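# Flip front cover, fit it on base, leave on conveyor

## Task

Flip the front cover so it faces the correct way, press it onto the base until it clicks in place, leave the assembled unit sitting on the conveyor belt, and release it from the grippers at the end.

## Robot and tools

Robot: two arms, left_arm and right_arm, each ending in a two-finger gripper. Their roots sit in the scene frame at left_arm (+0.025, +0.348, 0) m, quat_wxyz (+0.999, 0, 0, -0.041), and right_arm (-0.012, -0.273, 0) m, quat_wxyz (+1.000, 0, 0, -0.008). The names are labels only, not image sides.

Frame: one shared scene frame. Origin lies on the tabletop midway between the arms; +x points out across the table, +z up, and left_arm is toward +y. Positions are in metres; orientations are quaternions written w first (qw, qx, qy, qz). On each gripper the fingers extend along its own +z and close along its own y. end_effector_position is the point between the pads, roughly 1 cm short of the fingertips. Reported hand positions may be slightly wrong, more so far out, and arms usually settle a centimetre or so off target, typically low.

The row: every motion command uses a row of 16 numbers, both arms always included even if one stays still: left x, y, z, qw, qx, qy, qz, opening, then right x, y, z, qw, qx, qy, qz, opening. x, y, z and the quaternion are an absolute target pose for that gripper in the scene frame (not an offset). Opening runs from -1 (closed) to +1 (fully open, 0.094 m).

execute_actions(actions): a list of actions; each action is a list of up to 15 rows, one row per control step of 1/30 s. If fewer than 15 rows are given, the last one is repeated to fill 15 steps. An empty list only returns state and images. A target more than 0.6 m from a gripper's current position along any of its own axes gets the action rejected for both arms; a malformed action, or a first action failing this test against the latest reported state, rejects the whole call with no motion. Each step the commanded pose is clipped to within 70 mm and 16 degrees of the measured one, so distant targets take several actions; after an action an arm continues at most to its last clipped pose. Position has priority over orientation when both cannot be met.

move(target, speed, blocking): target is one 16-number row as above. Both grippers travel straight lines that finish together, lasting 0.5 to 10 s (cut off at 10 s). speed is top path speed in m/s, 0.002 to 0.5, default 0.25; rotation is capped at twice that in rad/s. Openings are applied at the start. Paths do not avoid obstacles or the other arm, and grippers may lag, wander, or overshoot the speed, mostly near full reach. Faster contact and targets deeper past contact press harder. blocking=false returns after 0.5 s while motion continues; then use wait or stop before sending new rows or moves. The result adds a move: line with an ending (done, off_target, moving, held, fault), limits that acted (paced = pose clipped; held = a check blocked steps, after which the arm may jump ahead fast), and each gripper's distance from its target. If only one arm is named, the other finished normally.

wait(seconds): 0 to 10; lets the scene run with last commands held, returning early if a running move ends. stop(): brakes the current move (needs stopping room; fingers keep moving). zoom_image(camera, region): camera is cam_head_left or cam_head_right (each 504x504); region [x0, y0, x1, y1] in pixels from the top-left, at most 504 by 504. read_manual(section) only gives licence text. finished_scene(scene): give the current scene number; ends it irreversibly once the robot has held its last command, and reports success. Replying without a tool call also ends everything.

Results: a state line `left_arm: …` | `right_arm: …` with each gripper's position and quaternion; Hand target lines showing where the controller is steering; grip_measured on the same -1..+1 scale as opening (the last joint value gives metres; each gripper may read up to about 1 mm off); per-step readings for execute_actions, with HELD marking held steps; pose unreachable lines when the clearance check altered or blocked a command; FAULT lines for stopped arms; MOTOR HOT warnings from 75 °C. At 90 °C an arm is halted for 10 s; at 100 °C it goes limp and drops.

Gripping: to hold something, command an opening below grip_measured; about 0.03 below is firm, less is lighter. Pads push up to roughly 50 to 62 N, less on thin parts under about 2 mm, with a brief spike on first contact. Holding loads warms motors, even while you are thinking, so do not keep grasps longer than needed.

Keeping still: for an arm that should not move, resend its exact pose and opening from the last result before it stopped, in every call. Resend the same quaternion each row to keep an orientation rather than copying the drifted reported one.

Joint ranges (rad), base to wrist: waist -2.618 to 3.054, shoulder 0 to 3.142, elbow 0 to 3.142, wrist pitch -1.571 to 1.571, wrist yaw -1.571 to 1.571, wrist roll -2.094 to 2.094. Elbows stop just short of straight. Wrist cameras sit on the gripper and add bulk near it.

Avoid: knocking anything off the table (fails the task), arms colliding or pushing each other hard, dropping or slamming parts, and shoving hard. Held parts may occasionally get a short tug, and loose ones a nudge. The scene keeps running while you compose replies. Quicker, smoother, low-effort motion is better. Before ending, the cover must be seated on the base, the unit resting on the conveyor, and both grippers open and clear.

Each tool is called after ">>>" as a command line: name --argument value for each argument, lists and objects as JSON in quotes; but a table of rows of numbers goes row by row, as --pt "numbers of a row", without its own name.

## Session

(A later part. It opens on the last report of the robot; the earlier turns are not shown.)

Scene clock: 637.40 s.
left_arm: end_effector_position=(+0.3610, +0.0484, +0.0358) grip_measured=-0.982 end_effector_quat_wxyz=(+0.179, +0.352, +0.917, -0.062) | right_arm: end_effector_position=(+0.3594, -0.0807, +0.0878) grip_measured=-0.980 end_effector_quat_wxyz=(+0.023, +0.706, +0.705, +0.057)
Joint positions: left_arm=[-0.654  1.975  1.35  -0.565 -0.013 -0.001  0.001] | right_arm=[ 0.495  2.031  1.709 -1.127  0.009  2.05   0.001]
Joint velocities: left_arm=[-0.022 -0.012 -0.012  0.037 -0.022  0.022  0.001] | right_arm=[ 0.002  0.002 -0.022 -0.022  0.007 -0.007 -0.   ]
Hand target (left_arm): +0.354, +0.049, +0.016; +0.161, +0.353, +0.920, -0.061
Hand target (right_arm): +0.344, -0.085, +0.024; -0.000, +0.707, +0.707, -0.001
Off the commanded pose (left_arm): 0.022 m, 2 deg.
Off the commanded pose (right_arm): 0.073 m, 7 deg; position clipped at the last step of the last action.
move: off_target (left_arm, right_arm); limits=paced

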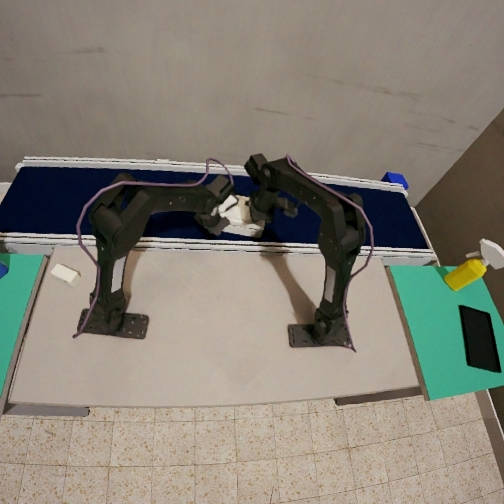

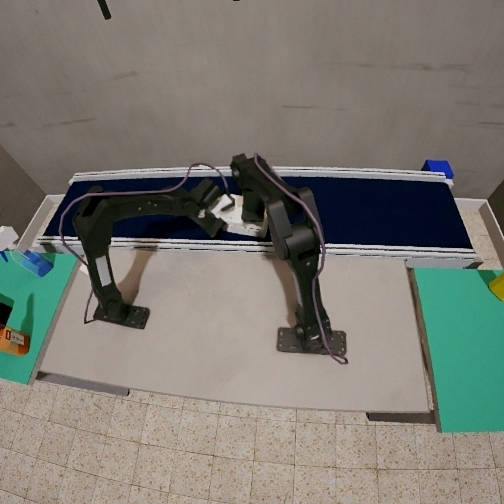

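>>> move --target '[0.33,0.1,0.13,0.162,0.353,0.92,-0.062,-1, 0.352,-0.09,0.13,0,0.707,0.707,0,-1]' --speed 0.1

>>> move --target '[0.33,0.2,0.13,0.162,0.353,0.92,-0.062,-1, 0.33,-0.24,0.13,0,0.707,0.707,0,-1]'

>>> zoom_image --camera "cam_head_left" --region '[200,185,280,245]'

>>> zoom_image --camera "cam_head_right" --region '[200,185,280,245]'

Scene clock: 645.67 s.
left_arm: end_effector_position=(+0.3296, +0.0992, +0.1190) grip_measured=-0.982 end_effector_quat_wxyz=(+0.155, +0.350, +0.922, -0.055) | right_arm: end_effector_position=(+0.3510, -0.0868, +0.1301) grip_measured=-0.980 end_effector_quat_wxyz=(+0.003, +0.707, +0.707, +0.008)
Joint positions: left_arm=[-0.603  1.729  1.388 -0.9    0.006  0.04   0.001] | right_arm=[ 0.487  2.105  1.994 -1.444  0.     2.043  0.001]
Joint velocities: left_arm=[-0.007 -0.002  0.002 -0.095  0.022 -0.022 -0.   ] | right_arm=[ 0.007  0.002 -0.032  0.007  0.037 -0.051 -0.   ]
Hand target (left_arm): +0.331, +0.099, +0.131; +0.162, +0.353, +0.919, -0.062
Hand target (right_arm): +0.353, -0.090, +0.130; +0.001, +0.708, +0.707, +0.000
Off the commanded pose (left_arm): 0.011 m, 1 deg.
Off the commanded pose (right_arm): 0.003 m, 1 deg.
move: off_target (left_arm)

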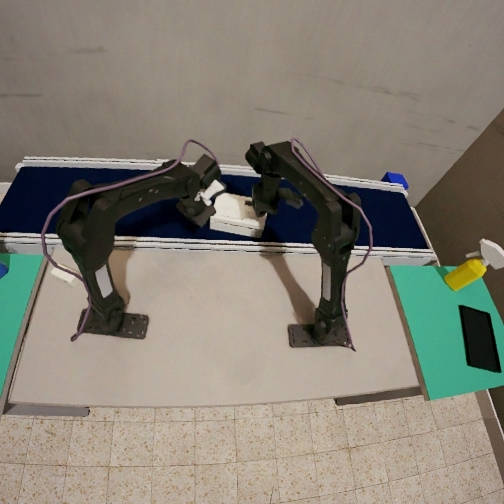

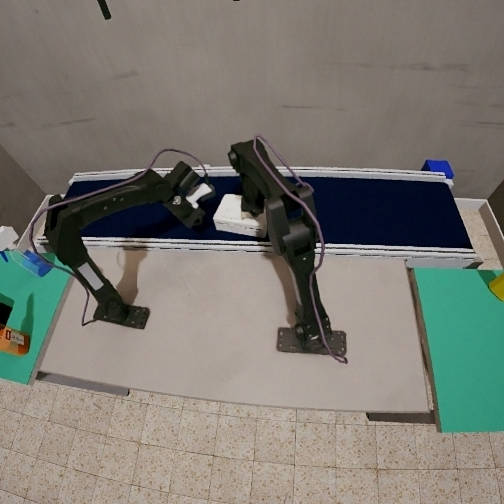

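Scene clock: 646.90 s.
left_arm: end_effector_position=(+0.3387, +0.1982, +0.1310) grip_measured=-0.982 end_effector_quat_wxyz=(+0.169, +0.347, +0.921, -0.057) | right_arm: end_effector_position=(+0.3322, -0.2398, +0.1264) grip_measured=-0.980 end_effector_quat_wxyz=(-0.007, +0.711, +0.703, -0.004)
Joint positions: left_arm=[-0.315  1.539  1.226 -0.913  0.1    0.306  0.001] | right_arm=[ 0.106  1.87   1.645 -1.361 -0.005  1.674  0.001]
Joint velocities: left_arm=[ 0.012  0.012  0.017 -0.037 -0.066 -0.037 -0.   ] | right_arm=[-0.002 -0.017 -0.002 -0.051  0.066 -0.066 -0.001]
Hand target (left_arm): +0.330, +0.200, +0.131; +0.162, +0.353, +0.920, -0.063
Hand target (right_arm): +0.329, -0.239, +0.130; -0.001, +0.707, +0.707, +0.001
Off the commanded pose (left_arm): 0.009 m, 1 deg.
Off the commanded pose (right_arm): 0.004 m, 1 deg.
move: done

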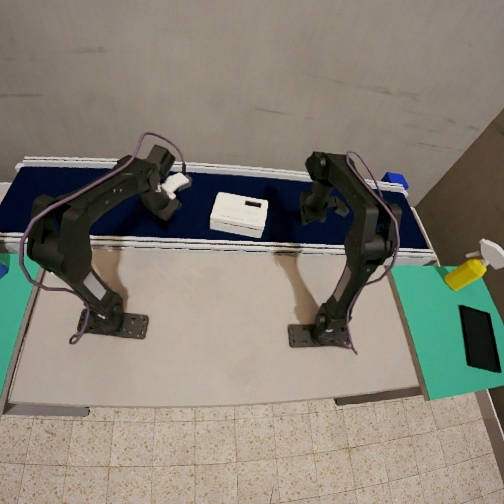

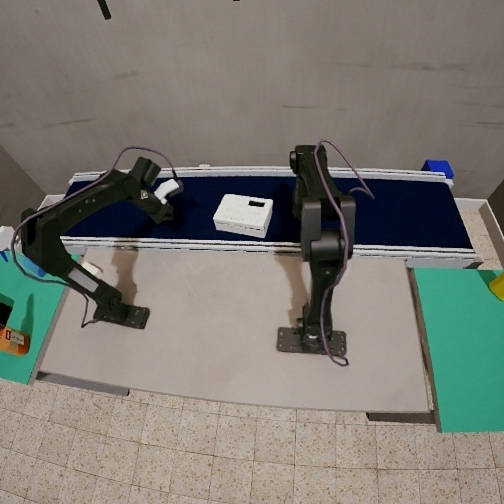

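Region (200, 185, 280, 245) of cam_head_left's 504x504 image, scaled by 6.300, with more detail than that image has; it fills the top 378 rows of this view, and the rest is white.

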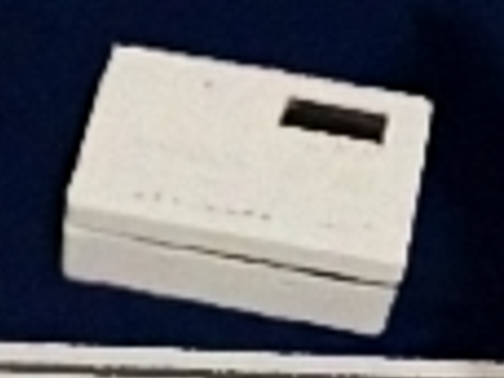

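Region (200, 185, 280, 245) of cam_head_right's 504x504 image, scaled by 6.300, with more detail than that image has; it fills the top 378 rows of this view, and the rest is white.

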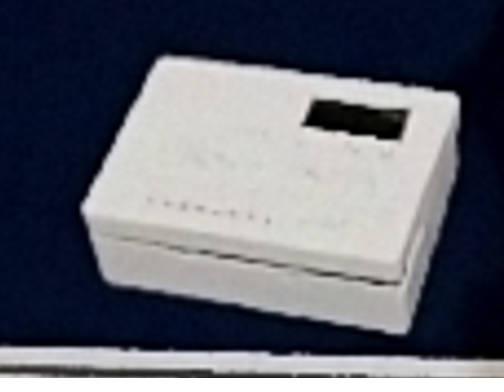

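>>> move --target '[0.435,0.095,0.042,0.347,0.623,0.601,-0.36,-1, 0.40,-0.175,0.09,0.594,-0.319,0.684,0.277,-1]' --speed 0.3

>>> move --target '[0.435,0.07,0.042,0.347,0.623,0.601,-0.36,-1, 0.40,-0.16,0.066,0.594,-0.319,0.684,0.277,-1]' --speed 0.03

>>> move --target '[0.435,0.045,0.045,0.347,0.623,0.601,-0.36,-1, 0.395,-0.105,0.064,0.594,-0.319,0.684,0.277,-1]' --speed 0.03

>>> zoom_image --camera "cam_head_left" --region '[200,185,290,245]'

>>> zoom_image --camera "cam_head_right" --region '[200,185,290,245]'

Scene clock: 661.43 s.
left_arm: end_effector_position=(+0.4333, +0.0955, +0.0400) grip_measured=-0.982 end_effector_quat_wxyz=(+0.352, +0.625, +0.604, -0.347) | right_arm: end_effector_position=(+0.3911, -0.1727, +0.0891) grip_measured=-0.980 end_effector_quat_wxyz=(+0.584, -0.316, +0.690, +0.287)
Joint positions: left_arm=[-0.158  2.226  1.439 -0.418  0.991  1.166  0.001] | right_arm=[-0.111  1.952  0.586  1.083 -0.994 -0.211  0.001]
Joint velocities: left_arm=[ 0.012 -0.002 -0.012 -0.037 -0.007 -0.022 -0.001] | right_arm=[-0.002 -0.007 -0.012  0.051 -0.081 -0.007  0.001]
Hand target (left_arm): +0.434, +0.096, +0.040; +0.351, +0.622, +0.601, -0.359
Hand target (right_arm): +0.398, -0.176, +0.091; +0.591, -0.322, +0.684, +0.283
Off the commanded pose (left_arm): 0.003 m, 2 deg.
Off the commanded pose (right_arm): 0.009 m, 2 deg.
move: done

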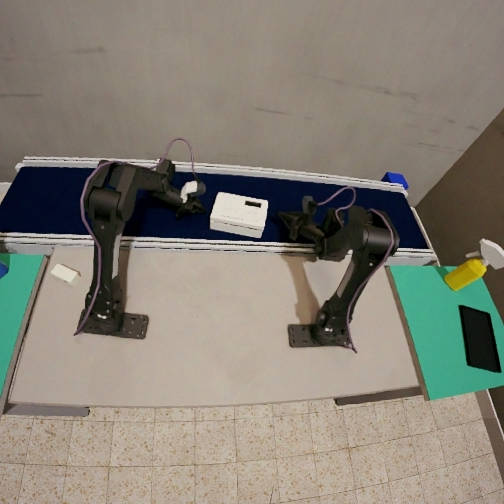

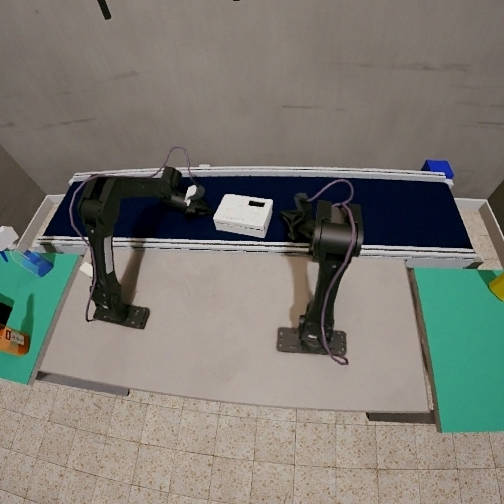

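Scene clock: 662.63 s.
left_arm: end_effector_position=(+0.4322, +0.0753, +0.0435) grip_measured=-0.982 end_effector_quat_wxyz=(+0.348, +0.625, +0.602, -0.355) | right_arm: end_effector_position=(+0.3957, -0.1624, +0.0673) grip_measured=-0.980 end_effector_quat_wxyz=(+0.592, -0.318, +0.687, +0.276)
Joint positions: left_arm=[-0.201  2.237  1.464 -0.392  0.988  1.103  0.001] | right_arm=[-0.07   2.073  0.586  1.235 -0.941 -0.202  0.001]
Joint velocities: left_arm=[-0.007  0.002 -0.007 -0.022 -0.066  0.007 -0.001] | right_arm=[-0.002 -0.002  0.017  0.037 -0.066  0.007 -0.001]
Hand target (left_arm): +0.435, +0.070, +0.042; +0.347, +0.623, +0.601, -0.360
Hand target (right_arm): +0.400, -0.160, +0.066; +0.594, -0.319, +0.684, +0.277
Off the commanded pose (left_arm): 0.006 m, 1 deg.
Off the commanded pose (right_arm): 0.005 m, 0 deg.
move: done

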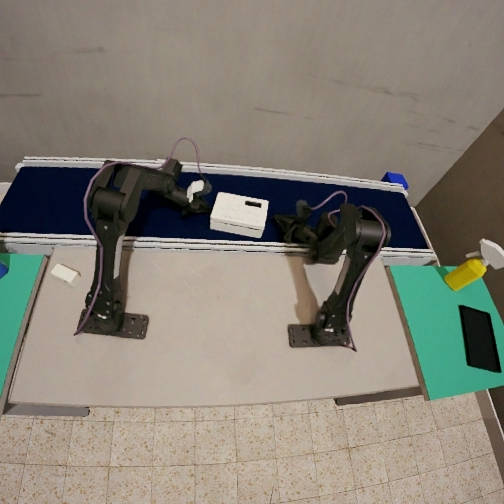

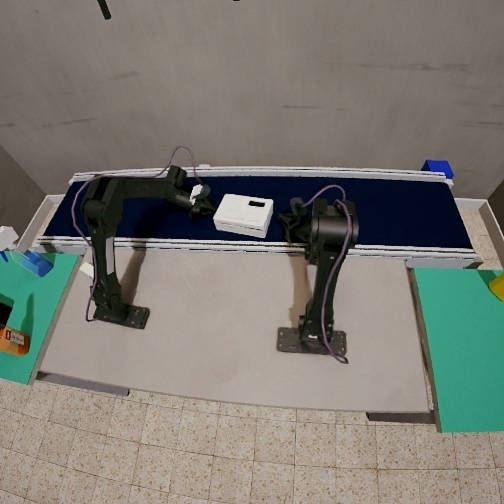

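Scene clock: 664.80 s.
left_arm: end_effector_position=(+0.4414, +0.0719, +0.0407) grip_measured=-0.982 end_effector_quat_wxyz=(+0.341, +0.613, +0.628, -0.337) | right_arm: end_effector_position=(+0.4142, -0.1376, +0.0713) grip_measured=-0.980 end_effector_quat_wxyz=(+0.615, -0.283, +0.700, +0.227)
Joint positions: left_arm=[-0.216  2.237  1.475 -0.358  0.927  1.02   0.001] | right_arm=[ 0.069  2.083  0.586  1.317 -0.676 -0.144  0.001]
Joint velocities: left_arm=[ 0.002  0.002  0.002 -0.007 -0.037 -0.022 -0.   ] | right_arm=[ 0.032 -0.012 -0.012  0.007  0.007  0.007 -0.001]
Hand target (left_arm): +0.434, +0.046, +0.045; +0.346, +0.624, +0.601, -0.360
Hand target (right_arm): +0.395, -0.108, +0.064; +0.594, -0.319, +0.685, +0.276
Off the commanded pose (left_arm): 0.028 m, 4 deg.
Off the commanded pose (right_arm): 0.039 m, 8 deg.
move: off_target (left_arm, right_arm)

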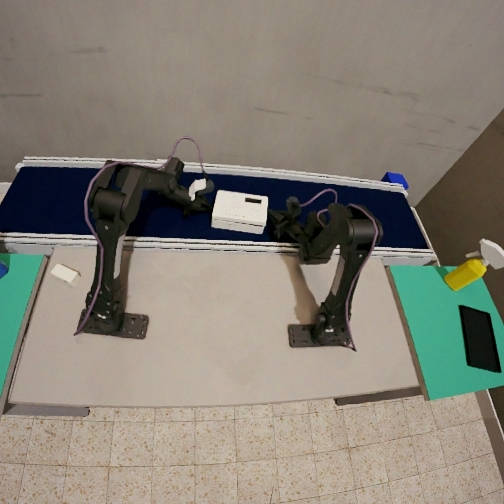

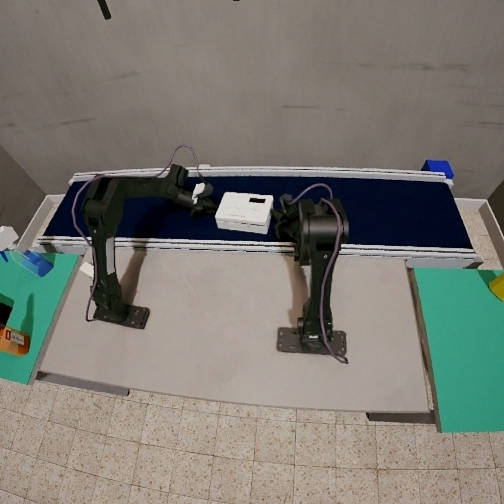

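Region (200, 185, 290, 245) of cam_head_left's 504x504 image, scaled by 5.600, with more detail than that image has.

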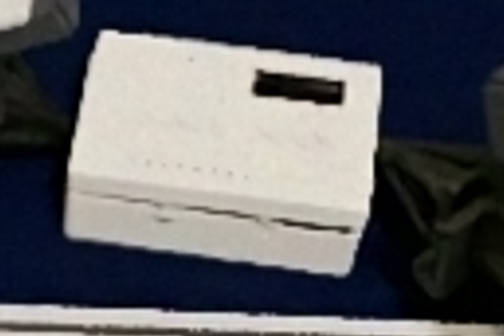

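Region (200, 185, 290, 245) of cam_head_right's 504x504 image, scaled by 5.600, with more detail than that image has.

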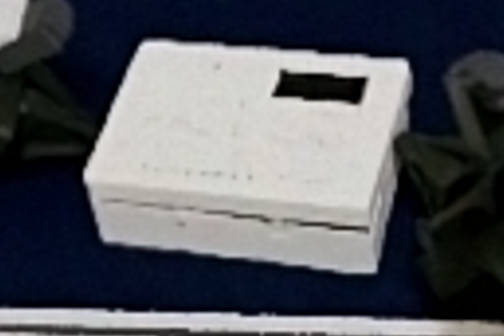

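Now flush on the right; pressing down there.

>>> move --target '[0.435,0.10,0.05,0.347,0.623,0.601,-0.36,-1, 0.40,-0.17,0.09,0.594,-0.319,0.684,0.277,-1]' --speed 0.1

>>> move --target '[0.40,0.2,0.1,0.347,0.623,0.601,-0.36,-1, 0.39,-0.15,0.14,0.1,-0.2,0.97,0.02,-1]' --speed 0.3

>>> move --target '[0.40,0.2,0.1,0.347,0.623,0.601,-0.36,-1, 0.405,-0.085,0.11,0.04,-0.2,0.98,0.01,-1]' --speed 0.1

>>> move --target '[0.40,0.2,0.1,0.347,0.623,0.601,-0.36,-1, 0.405,-0.085,0.02,0.04,-0.2,0.98,0.01,-1]' --speed 0.04

>>> zoom_image --camera "cam_head_left" --region '[200,175,290,245]'

Scene clock: 677.63 s.
left_arm: end_effector_position=(+0.4345, +0.1004, +0.0413) grip_measured=-0.982 end_effector_quat_wxyz=(+0.342, +0.623, +0.609, -0.352) | right_arm: end_effector_position=(+0.3948, -0.1680, +0.0775) grip_measured=-0.980 end_effector_quat_wxyz=(+0.585, -0.311, +0.694, +0.282)
Joint positions: left_arm=[-0.146  2.237  1.475 -0.487  0.993  1.191  0.001] | right_arm=[-0.088  2.01   0.586  1.151 -0.956 -0.196  0.001]
Joint velocities: left_arm=[ 0.002  0.022 -0.012 -0.066  0.022 -0.022  0.001] | right_arm=[ 0.017 -0.002 -0.007 -0.022 -0.022  0.066 -0.001]
Hand target (left_arm): +0.435, +0.100, +0.050; +0.348, +0.623, +0.601, -0.360
Hand target (right_arm): +0.400, -0.169, +0.090; +0.595, -0.319, +0.684, +0.277
Off the commanded pose (left_arm): 0.009 m, 1 deg.
Off the commanded pose (right_arm): 0.014 m, 2 deg.
move: off_target (right_arm)

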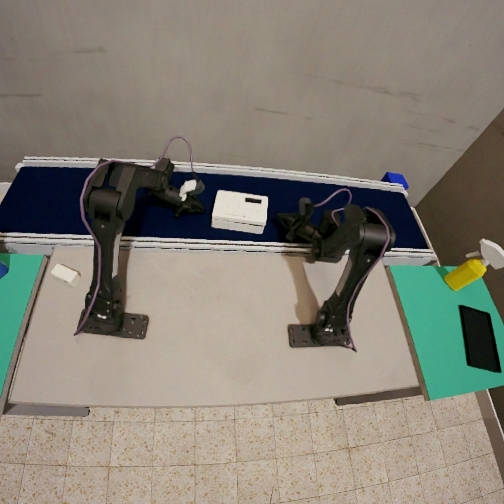

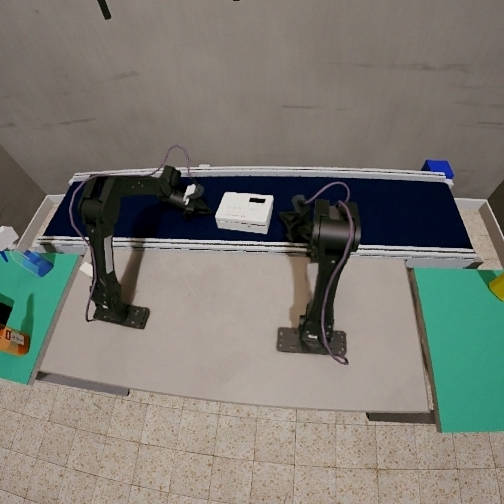

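Scene clock: 680.50 s.
left_arm: end_effector_position=(+0.3986, +0.2002, +0.0873) grip_measured=-0.982 end_effector_quat_wxyz=(+0.334, +0.624, +0.608, -0.359) | right_arm: end_effector_position=(+0.3896, -0.1524, +0.1363) grip_measured=-0.980 end_effector_quat_wxyz=(+0.104, -0.196, +0.975, +0.019)
Joint positions: left_arm=[ 0.091  2.105  1.475 -1.036  1.022  1.659  0.001] | right_arm=[ 0.296  1.943  1.762 -1.179 -0.021 -0.115  0.001]
Joint velocities: left_arm=[-0.002  0.007 -0.012 -0.007  0.007 -0.022 -0.001] | right_arm=[ 0.022  0.002 -0.012  0.037 -0.037 -0.037 -0.001]
Hand target (left_arm): +0.400, +0.200, +0.101; +0.348, +0.623, +0.601, -0.361
Hand target (right_arm): +0.392, -0.150, +0.138; +0.103, -0.195, +0.975, +0.017
Off the commanded pose (left_arm): 0.013 m, 2 deg.
Off the commanded pose (right_arm): 0.004 m, 1 deg.
move: off_target (left_arm)

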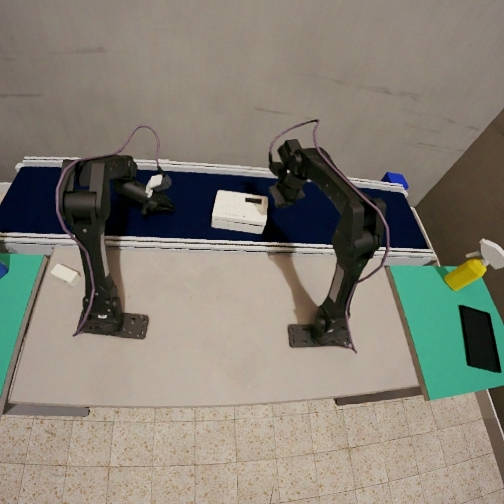

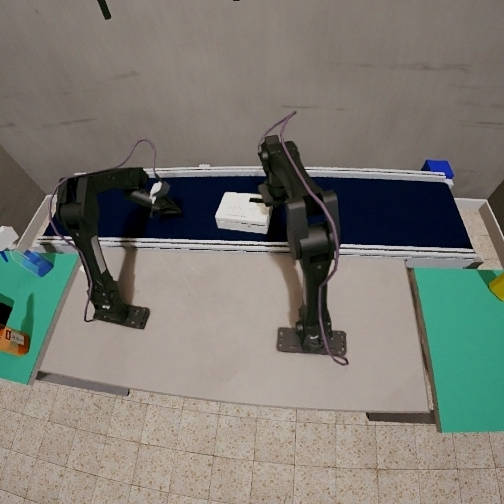

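Scene clock: 681.80 s.
left_arm: end_effector_position=(+0.3986, +0.2003, +0.0871) grip_measured=-0.982 end_effector_quat_wxyz=(+0.333, +0.624, +0.609, -0.359) | right_arm: end_effector_position=(+0.4033, -0.0861, +0.1082) grip_measured=-0.980 end_effector_quat_wxyz=(+0.040, -0.202, +0.978, +0.012)
Joint positions: left_arm=[ 0.091  2.105  1.475 -1.036  1.021  1.659  0.001] | right_arm=[ 0.434  2.247  2.131 -1.372 -0.006  0.011  0.001]
Joint velocities: left_arm=[-0.002 -0.007  0.002  0.007 -0.037 -0.051  0.   ] | right_arm=[ 0.007 -0.007  0.007 -0.022 -0.081  0.022  0.   ]
Hand target (left_arm): +0.400, +0.200, +0.100; +0.347, +0.623, +0.601, -0.360
Hand target (right_arm): +0.406, -0.085, +0.110; +0.040, -0.199, +0.979, +0.009
Off the commanded pose (left_arm): 0.013 m, 2 deg.
Off the commanded pose (right_arm): 0.003 m, 0 deg.
move: off_target (left_arm)

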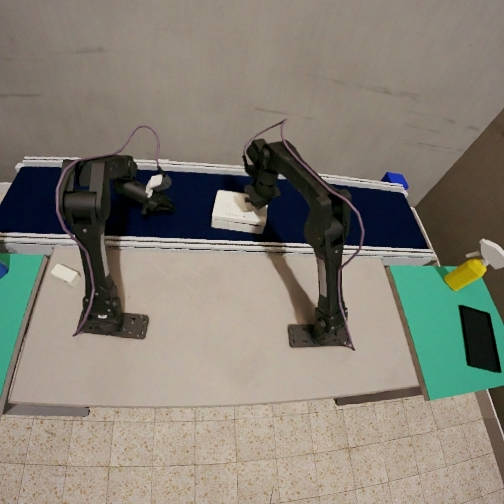

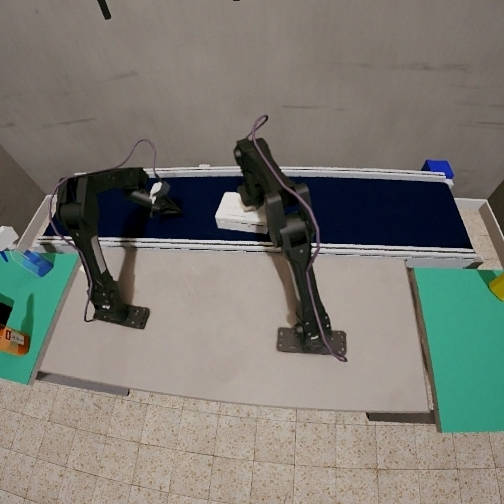

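Scene clock: 684.23 s.
left_arm: end_effector_position=(+0.3986, +0.2004, +0.0870) grip_measured=-0.982 end_effector_quat_wxyz=(+0.333, +0.625, +0.609, -0.359) | right_arm: end_effector_position=(+0.4013, -0.0870, +0.0880) grip_measured=-0.980 end_effector_quat_wxyz=(+0.080, -0.202, +0.976, +0.020)
Joint positions: left_arm=[ 0.091  2.105  1.475 -1.036  1.02   1.659  0.001] | right_arm=[ 0.434  2.135  1.86  -1.132 -0.005  0.012  0.001]
Joint velocities: left_arm=[-0.002  0.002  0.002 -0.007  0.022 -0.007  0.   ] | right_arm=[-0.012 -0.012 -0.017  0.037  0.037 -0.022  0.   ]
Hand target (left_arm): +0.400, +0.200, +0.100; +0.347, +0.623, +0.601, -0.360
Hand target (right_arm): +0.396, -0.089, +0.025; +0.038, -0.200, +0.979, +0.009
Off the commanded pose (left_arm): 0.013 m, 2 deg.
Off the commanded pose (right_arm): 0.068 m, 5 deg.
move: off_target (left_arm, right_arm)

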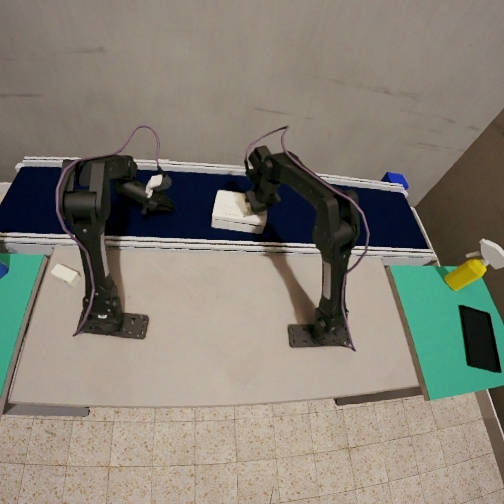

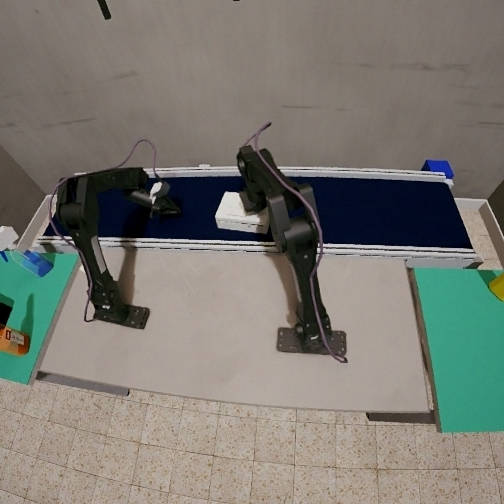

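Region (200, 175, 290, 245) of cam_head_left's 504x504 image, scaled by 5.600, with more detail than that image has.

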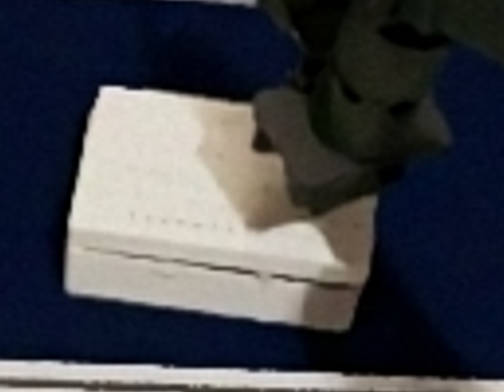

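>>> move --target '[0.40,0.13,0.06,0.41,0.497,0.709,-0.287,-1, 0.39,-0.17,0.14,0.2,-0.3,0.93,0.06,-1]' --speed 0.2

>>> move --target '[0.40,0.10,0.04,0.41,0.497,0.709,-0.287,-1, 0.38,-0.16,0.036,0.41,-0.497,0.709,0.287,-1]' --speed 0.2

>>> move --target '[0.395,0.05,0.045,0.41,0.497,0.709,-0.287,-1, 0.375,-0.105,0.045,0.41,-0.497,0.709,0.287,-1]' --speed 0.04

>>> execute_actions --actions '[[[0.39,0.05,0.06,0.41,0.497,0.709,-0.287,-1, 0.372,-0.105,0.062,0.41,-0.497,0.709,0.287,-1]],[[0.385,0.05,0.075,0.41,0.497,0.709,-0.287,-1, 0.368,-0.105,0.078,0.41,-0.497,0.709,0.287,-1]],[[0.375,0.055,0.09,0.41,0.497,0.709,-0.287,-1, 0.36,-0.10,0.094,0.41,-0.497,0.709,0.287,-1]],[[0.36,0.062,0.095,0.41,0.497,0.709,-0.287,-1, 0.347,-0.093,0.10,0.41,-0.497,0.709,0.287,-1]],[[0.345,0.07,0.095,0.41,0.497,0.709,-0.287,-1, 0.334,-0.085,0.10,0.41,-0.497,0.709,0.287,-1]]]'

>>> zoom_image --camera "cam_head_left" --region '[150,150,310,280]'

Scene clock: 704.23 s.
left_arm: end_effector_position=(+0.4057, +0.1318, +0.0569) grip_measured=-0.982 end_effector_quat_wxyz=(+0.409, +0.499, +0.710, -0.283) | right_arm: end_effector_position=(+0.3917, -0.1696, +0.1352) grip_measured=-0.980 end_effector_quat_wxyz=(+0.190, -0.298, +0.934, +0.059)
Joint positions: left_arm=[-0.136  1.886  0.902  0.158  0.812  0.674  0.001] | right_arm=[ 0.194  1.785  1.499 -0.918 -0.164 -0.408  0.001]
Joint velocities: left_arm=[-0.002 -0.007 -0.017 -0.022 -0.066 -0.022  0.   ] | right_arm=[-0.002 -0.012 -0.002 -0.007 -0.066  0.051  0.   ]
Hand target (left_arm): +0.401, +0.130, +0.060; +0.409, +0.498, +0.710, -0.285
Hand target (right_arm): +0.390, -0.170, +0.140; +0.200, -0.301, +0.931, +0.062
Off the commanded pose (left_arm): 0.007 m, 1 deg.
Off the commanded pose (right_arm): 0.005 m, 1 deg.
move: done

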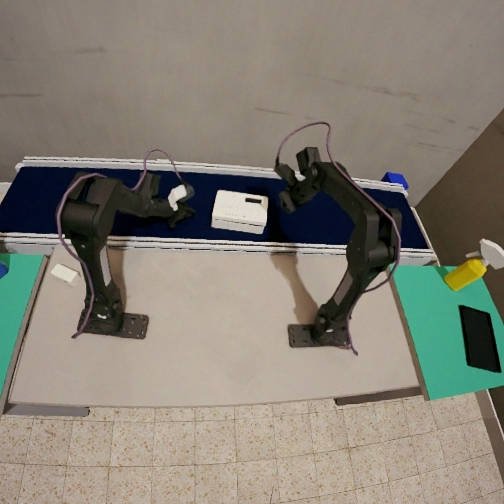

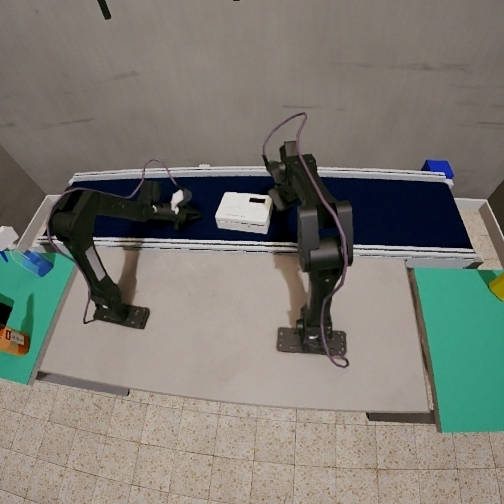

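Scene clock: 707.03 s.
left_arm: end_effector_position=(+0.4075, +0.1004, +0.0546) grip_measured=-0.982 end_effector_quat_wxyz=(+0.427, +0.502, +0.698, -0.279) | right_arm: end_effector_position=(+0.3828, -0.1597, +0.0432) grip_measured=-0.980 end_effector_quat_wxyz=(+0.408, -0.501, +0.711, +0.279)
Joint positions: left_arm=[-0.223  1.925  0.891  0.316  0.756  0.585  0.001] | right_arm=[-0.075  1.969  1.024 -0.208 -0.978 -1.094  0.001]
Joint velocities: left_arm=[-0.007  0.012 -0.012  0.007 -0.037 -0.081  0.   ] | right_arm=[ 0.017 -0.002 -0.017  0.051 -0.051 -0.037 -0.002]
Hand target (left_arm): +0.400, +0.100, +0.040; +0.410, +0.497, +0.709, -0.287
Hand target (right_arm): +0.378, -0.160, +0.038; +0.408, -0.497, +0.709, +0.290
Off the commanded pose (left_arm): 0.016 m, 3 deg.
Off the commanded pose (right_arm): 0.008 m, 1 deg.
move: off_target (left_arm)

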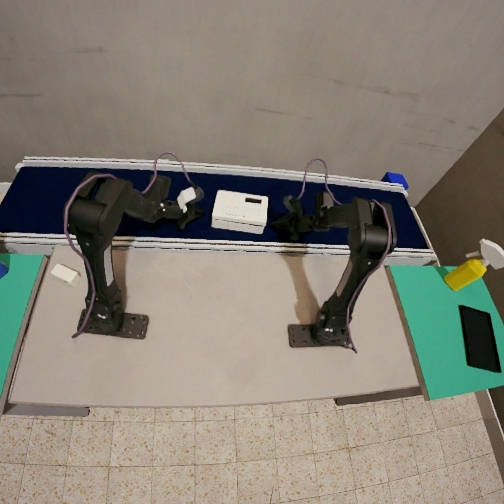

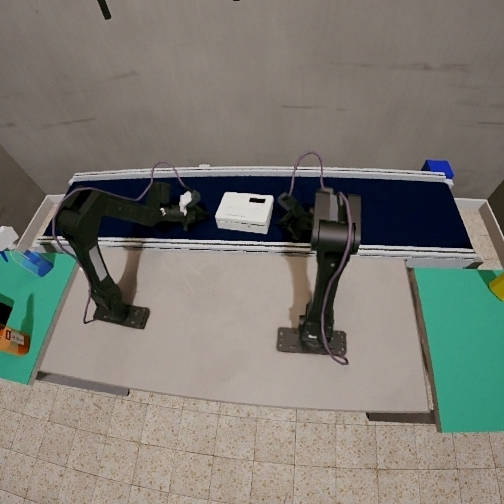

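Scene clock: 708.77 s.
left_arm: end_effector_position=(+0.4122, +0.0764, +0.0522) grip_measured=-0.982 end_effector_quat_wxyz=(+0.432, +0.478, +0.724, -0.247) | right_arm: end_effector_position=(+0.3897, -0.1311, +0.0345) grip_measured=-0.980 end_effector_quat_wxyz=(+0.402, -0.481, +0.736, +0.254)
Joint positions: left_arm=[-0.321  1.931  0.891  0.388  0.589  0.466  0.001] | right_arm=[ 0.031  1.952  0.957  0.005 -0.857 -0.87   0.001]
Joint velocities: left_arm=[ 0.002  0.002  0.007  0.007 -0.051 -0.066  0.   ] | right_arm=[ 0.007  0.007 -0.007 -0.007 -0.022  0.022 -0.001]
Hand target (left_arm): +0.394, +0.052, +0.045; +0.410, +0.497, +0.710, -0.286
Hand target (right_arm): +0.375, -0.107, +0.044; +0.408, -0.498, +0.709, +0.287
Off the commanded pose (left_arm): 0.032 m, 6 deg.
Off the commanded pose (right_arm): 0.032 m, 5 deg.
move: off_target (left_arm, right_arm)

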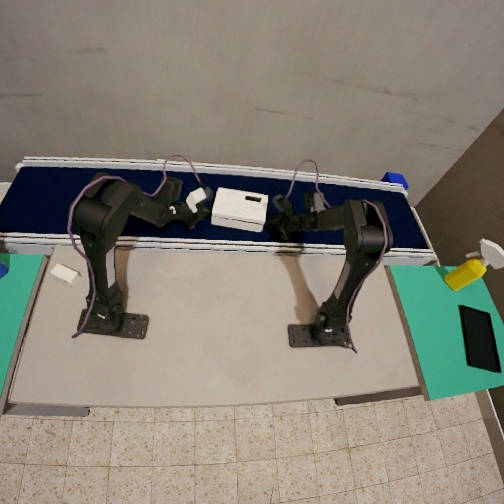

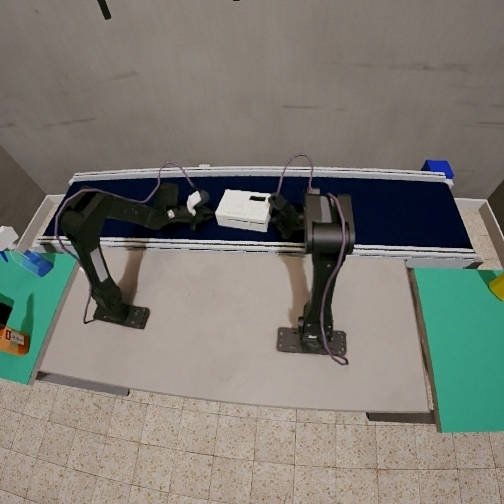

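Scene clock: 711.27 s.
left_arm: end_effector_position=(+0.3516, +0.0699, +0.0911) grip_measured=-0.983 end_effector_quat_wxyz=(+0.410, +0.498, +0.712, -0.278) | right_arm: end_effector_position=(+0.3391, -0.0868, +0.0941) grip_measured=-0.980 end_effector_quat_wxyz=(+0.403, -0.496, +0.714, +0.286)
Joint positions: left_arm=[-0.382  1.682  0.779  0.227  0.62   0.452  0.001] | right_arm=[ 0.153  1.683  0.854 -0.078 -0.864 -0.762  0.001]
Joint velocities: left_arm=[-0.012 -0.002 -0.022  0.022 -0.037  0.081  0.001] | right_arm=[ 0.002 -0.007 -0.007  0.037  0.007  0.066 -0.001]
Hand target (left_arm): +0.345, +0.070, +0.095; +0.410, +0.497, +0.709, -0.287
Hand target (right_arm): +0.334, -0.085, +0.100; +0.409, -0.497, +0.709, +0.287
Off the commanded pose (left_arm): 0.008 m, 1 deg.
Off the commanded pose (right_arm): 0.008 m, 1 deg.
Step readings (end_effector_position; steps 1 to 15: 1st action; 16 to 30: 2nd action; 31 to 45: 3rd action; 46 to 60: 4th action; 61 to 75: 5th action):
0: left_arm (+0.4122, +0.0764, +0.0522) | right_arm (+0.3897, -0.1311, +0.0345)
1: left_arm (+0.4121, +0.0762, +0.0520) | right_arm (+0.3899, -0.1313, +0.0357)
2: left_arm (+0.4120, +0.0759, +0.0522) | right_arm (+0.3893, -0.1316, +0.0362)
4: left_arm (+0.4118, +0.0755, +0.0523) | right_arm (+0.3888, -0.1319, +0.0381)
8: left_arm (+0.4115, +0.0752, +0.0524) | right_arm (+0.3881, -0.1321, +0.0400)
15: left_arm (+0.4115, +0.0752, +0.0524) | right_arm (+0.3877, -0.1322, +0.0398)
16: left_arm (+0.4108, +0.0751, +0.0535) | right_arm (+0.3871, -0.1323, +0.0409)
17: left_arm (+0.4086, +0.0751, +0.0540) | right_arm (+0.3855, -0.1319, +0.0427)
19: left_arm (+0.4053, +0.0751, +0.0559) | right_arm (+0.3839, -0.1322, +0.0476)
23: left_arm (+0.4017, +0.0757, +0.0555) | right_arm (+0.3834, -0.1324, +0.0546)
30: left_arm (+0.3994, +0.0756, +0.0532) | right_arm (+0.3817, -0.1324, +0.0540)
31: left_arm (+0.3988, +0.0759, +0.0549) | right_arm (+0.3810, -0.1318, +0.0551)
32: left_arm (+0.3970, +0.0766, +0.0571) | right_arm (+0.3795, -0.1307, +0.0571)
34: left_arm (+0.3965, +0.0779, +0.0653) | right_arm (+0.3781, -0.1289, +0.0638)
38: left_arm (+0.3969, +0.0782, +0.0759) | right_arm (+0.3784, -0.1288, +0.0731)
45: left_arm (+0.3947, +0.0791, +0.0732) | right_arm (+0.3764, -0.1280, +0.0724)
46: left_arm (+0.3934, +0.0798, +0.0736) | right_arm (+0.3750, -0.1273, +0.0724)
47: left_arm (+0.3900, +0.0811, +0.0742) | right_arm (+0.3712, -0.1252, +0.0729)
49: left_arm (+0.3802, +0.0772, +0.0787) | right_arm (+0.3615, -0.1136, +0.0782)
53: left_arm (+0.3692, +0.0647, +0.0891) | right_arm (+0.3535, -0.0975, +0.0900)
60: left_arm (+0.3674, +0.0627, +0.0913) | right_arm (+0.3533, -0.0956, +0.0933)
61: left_arm (+0.3659, +0.0634, +0.0915) | right_arm (+0.3523, -0.0951, +0.0931)
62: left_arm (+0.3619, +0.0654, +0.0914) | right_arm (+0.3489, -0.0939, +0.0928)
64: left_arm (+0.3542, +0.0688, +0.0906) | right_arm (+0.3403, -0.0901, +0.0919)
68: left_arm (+0.3516, +0.0699, +0.0911) | right_arm (+0.3371, -0.0871, +0.0925)
75: end_effector_position above

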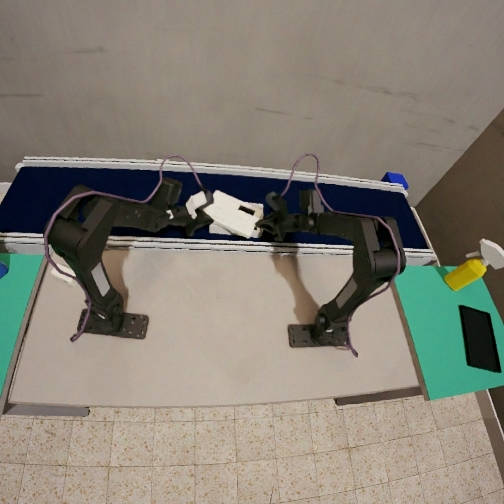

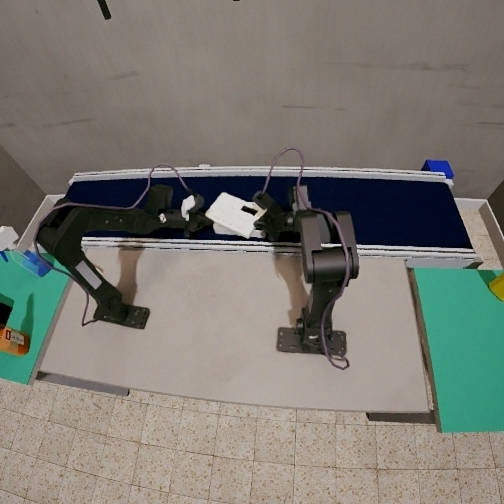

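Region (150, 150, 310, 280) of cam_head_left's 504x504 image, scaled by 3.150, with more detail than that image has; it fills the top 410 rows of this view, and the rest is white.

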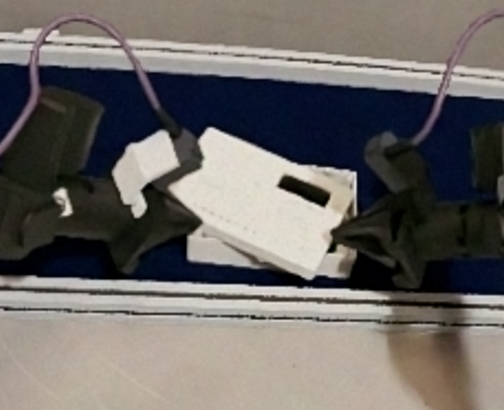

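>>> move --target '[0.33,0.2,0.12,0.41,0.497,0.709,-0.287,-1, 0.33,-0.2,0.12,0.41,-0.497,0.709,0.287,-1]' --speed 0.15

>>> zoom_image --camera "cam_head_left" --region '[180,170,300,260]'

>>> zoom_image --camera "cam_head_right" --region '[180,170,300,260]'

Scene clock: 720.67 s.
left_arm: end_effector_position=(+0.3257, +0.2006, +0.1072) grip_measured=-0.983 end_effector_quat_wxyz=(+0.399, +0.491, +0.720, -0.286) | right_arm: end_effector_position=(+0.3258, -0.1989, +0.1152) grip_measured=-0.980 end_effector_quat_wxyz=(+0.408, -0.497, +0.713, +0.279)
Joint positions: left_arm=[ 0.062  1.46   0.719 -0.29   0.924  0.904  0.001] | right_arm=[-0.226  1.683  1.011 -0.7   -1.022 -1.348  0.001]
Joint velocities: left_arm=[ 0.002  0.017  0.022 -0.066 -0.007 -0.007  0.001] | right_arm=[-0.002 -0.007 -0.002 -0.037 -0.081 -0.051 -0.   ]
Hand target (left_arm): +0.329, +0.200, +0.121; +0.411, +0.496, +0.709, -0.288
Hand target (right_arm): +0.330, -0.199, +0.121; +0.413, -0.495, +0.709, +0.287
Off the commanded pose (left_arm): 0.014 m, 2 deg.
Off the commanded pose (right_arm): 0.007 m, 1 deg.
move: off_target (left_arm)

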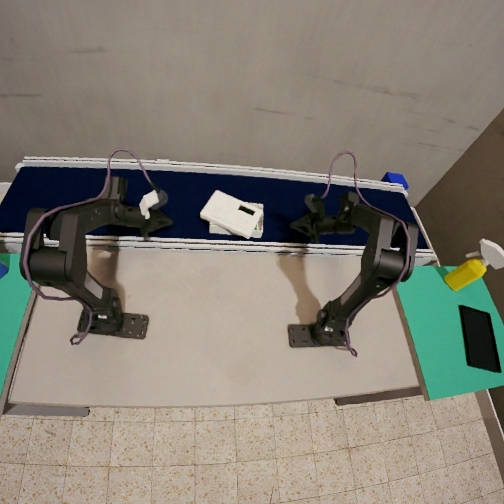

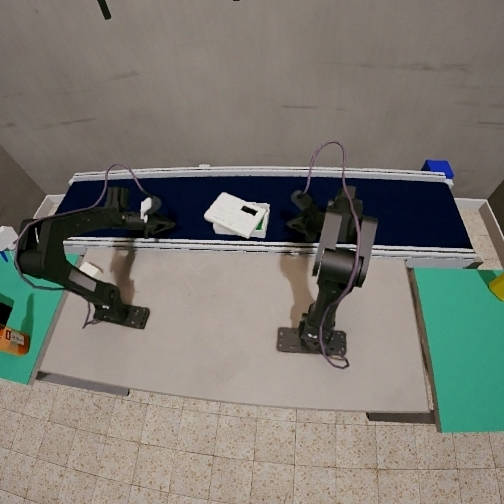

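Region (180, 170, 300, 260) of cam_head_left's 504x504 image, scaled by 4.200, with more detail than that image has; it fills the top 378 rows of this view, and the rest is white.

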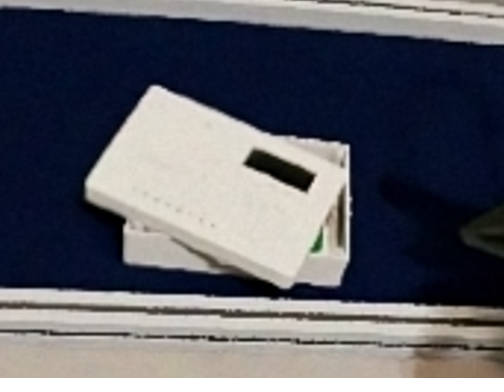

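Region (180, 170, 300, 260) of cam_head_right's 504x504 image, scaled by 4.200, with more detail than that image has; it fills the top 378 rows of this view, and the rest is white.

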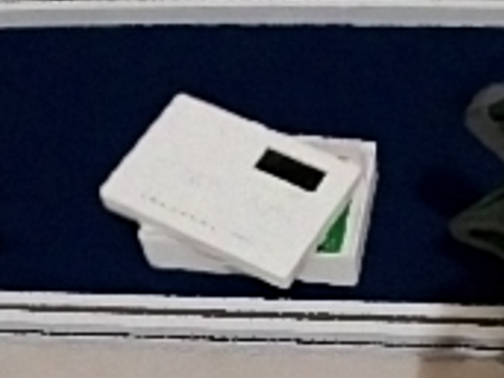

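>>> move --target '[0.33,0.2,0.12,0.41,0.497,0.709,-0.287,-1, 0.26,-0.085,0.10,0.538,-0.619,0.433,-0.376,0]'

>>> move --target '[0.33,0.2,0.12,0.41,0.497,0.709,-0.287,-1, 0.285,-0.076,0.072,0.538,-0.619,0.433,-0.376,0]' --speed 0.05

>>> zoom_image --camera "cam_head_left" --region '[180,180,310,290]'

>>> zoom_image --camera "cam_head_right" --region '[180,180,310,290]'

Scene clock: 738.87 s.
left_arm: end_effector_position=(+0.3253, +0.2006, +0.1070) grip_measured=-0.983 end_effector_quat_wxyz=(+0.399, +0.492, +0.719, -0.286) | right_arm: end_effector_position=(+0.2662, -0.0833, +0.1107) grip_measured=-0.003 end_effector_quat_wxyz=(-0.549, +0.610, -0.427, +0.378)
Joint positions: left_arm=[ 0.062  1.46   0.719 -0.292  0.924  0.908  0.001] | right_arm=[ 0.858  1.622  0.08   1.417  0.483 -1.504  0.047]
Joint velocities: left_arm=[-0.002 -0.002 -0.002 -0.007 -0.037  0.007 -0.002] | right_arm=[-0.002  0.002 -0.012 -0.007  0.022  0.051 -0.001]
Hand target (left_arm): +0.330, +0.200, +0.120; +0.410, +0.497, +0.709, -0.287
Hand target (right_arm): +0.261, -0.087, +0.100; -0.538, +0.621, -0.428, +0.376
Off the commanded pose (left_arm): 0.014 m, 2 deg.
Off the commanded pose (right_arm): 0.012 m, 2 deg.
move: off_target (left_arm, right_arm)

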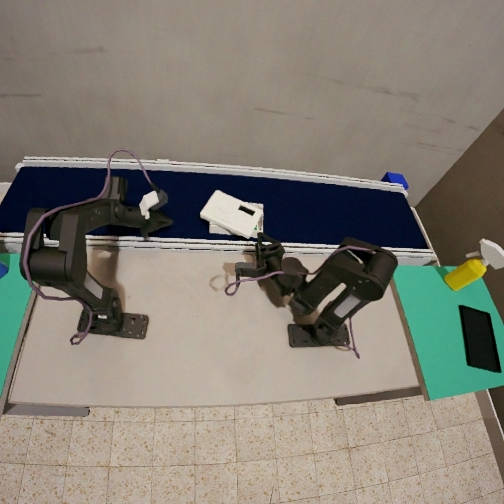

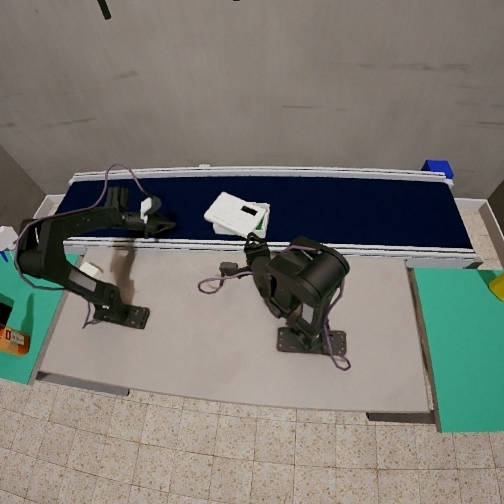

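Scene clock: 740.00 s.
left_arm: end_effector_position=(+0.3253, +0.2006, +0.1070) grip_measured=-0.983 end_effector_quat_wxyz=(+0.399, +0.492, +0.719, -0.286) | right_arm: end_effector_position=(+0.2780, -0.0807, +0.0706) grip_measured=-0.003 end_effector_quat_wxyz=(-0.519, +0.634, -0.434, +0.374)
Joint positions: left_arm=[ 0.062  1.46   0.719 -0.292  0.924  0.908  0.001] | right_arm=[ 0.824  1.891  0.123  1.564  0.454 -1.504  0.047]
Joint velocities: left_arm=[-0.002  0.012 -0.012 -0.022 -0.051 -0.037 -0.   ] | right_arm=[-0.012  0.002 -0.017  0.037 -0.037 -0.007  0.   ]
Hand target (left_arm): +0.330, +0.200, +0.120; +0.410, +0.497, +0.709, -0.287
Hand target (right_arm): +0.285, -0.076, +0.073; -0.529, +0.625, -0.439, +0.371
Off the commanded pose (left_arm): 0.014 m, 2 deg.
Off the commanded pose (right_arm): 0.009 m, 3 deg.
joint sent to its limit (right arm) — the command would take joint 4 (wrist pitch) past its upper limit, so that joint was sent only as far as its limit.
move: off_target (left_arm, right_arm)

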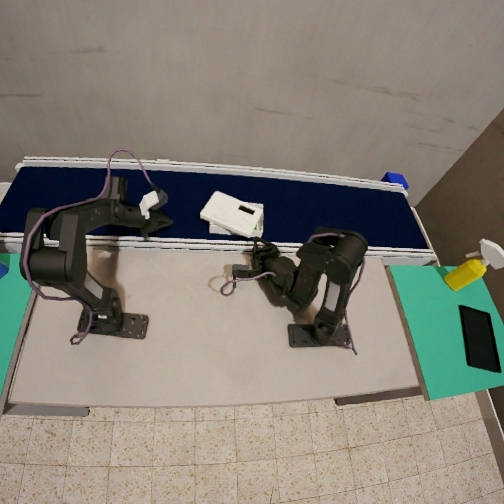

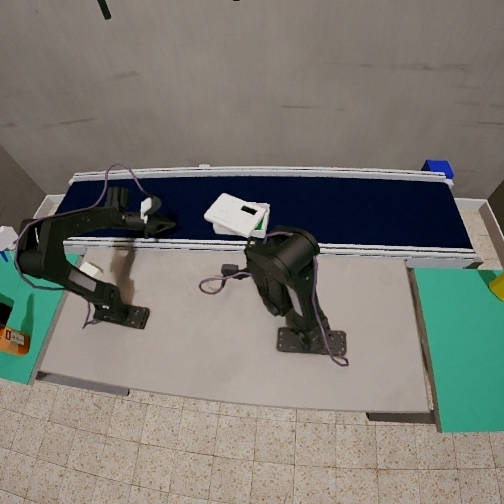

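Region (180, 180, 310, 290) of cam_head_left's 504x504 image, scaled by 3.877, with more detail than that image has; it fills the top 426 rows of this view, and the rest is white.

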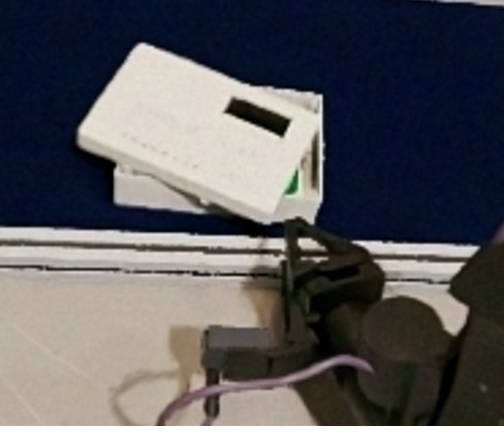

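Region (180, 180, 310, 290) of cam_head_right's 504x504 image, scaled by 3.877, with more detail than that image has; it fills the top 426 rows of this view, and the rest is white.

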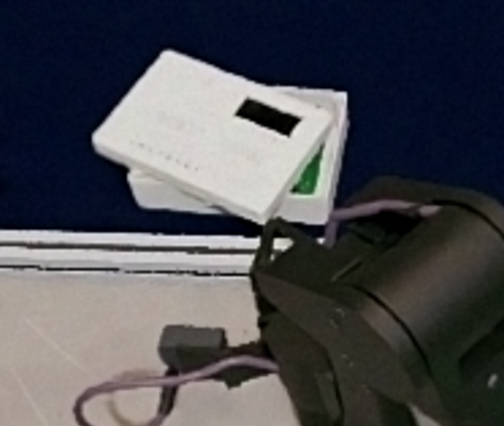

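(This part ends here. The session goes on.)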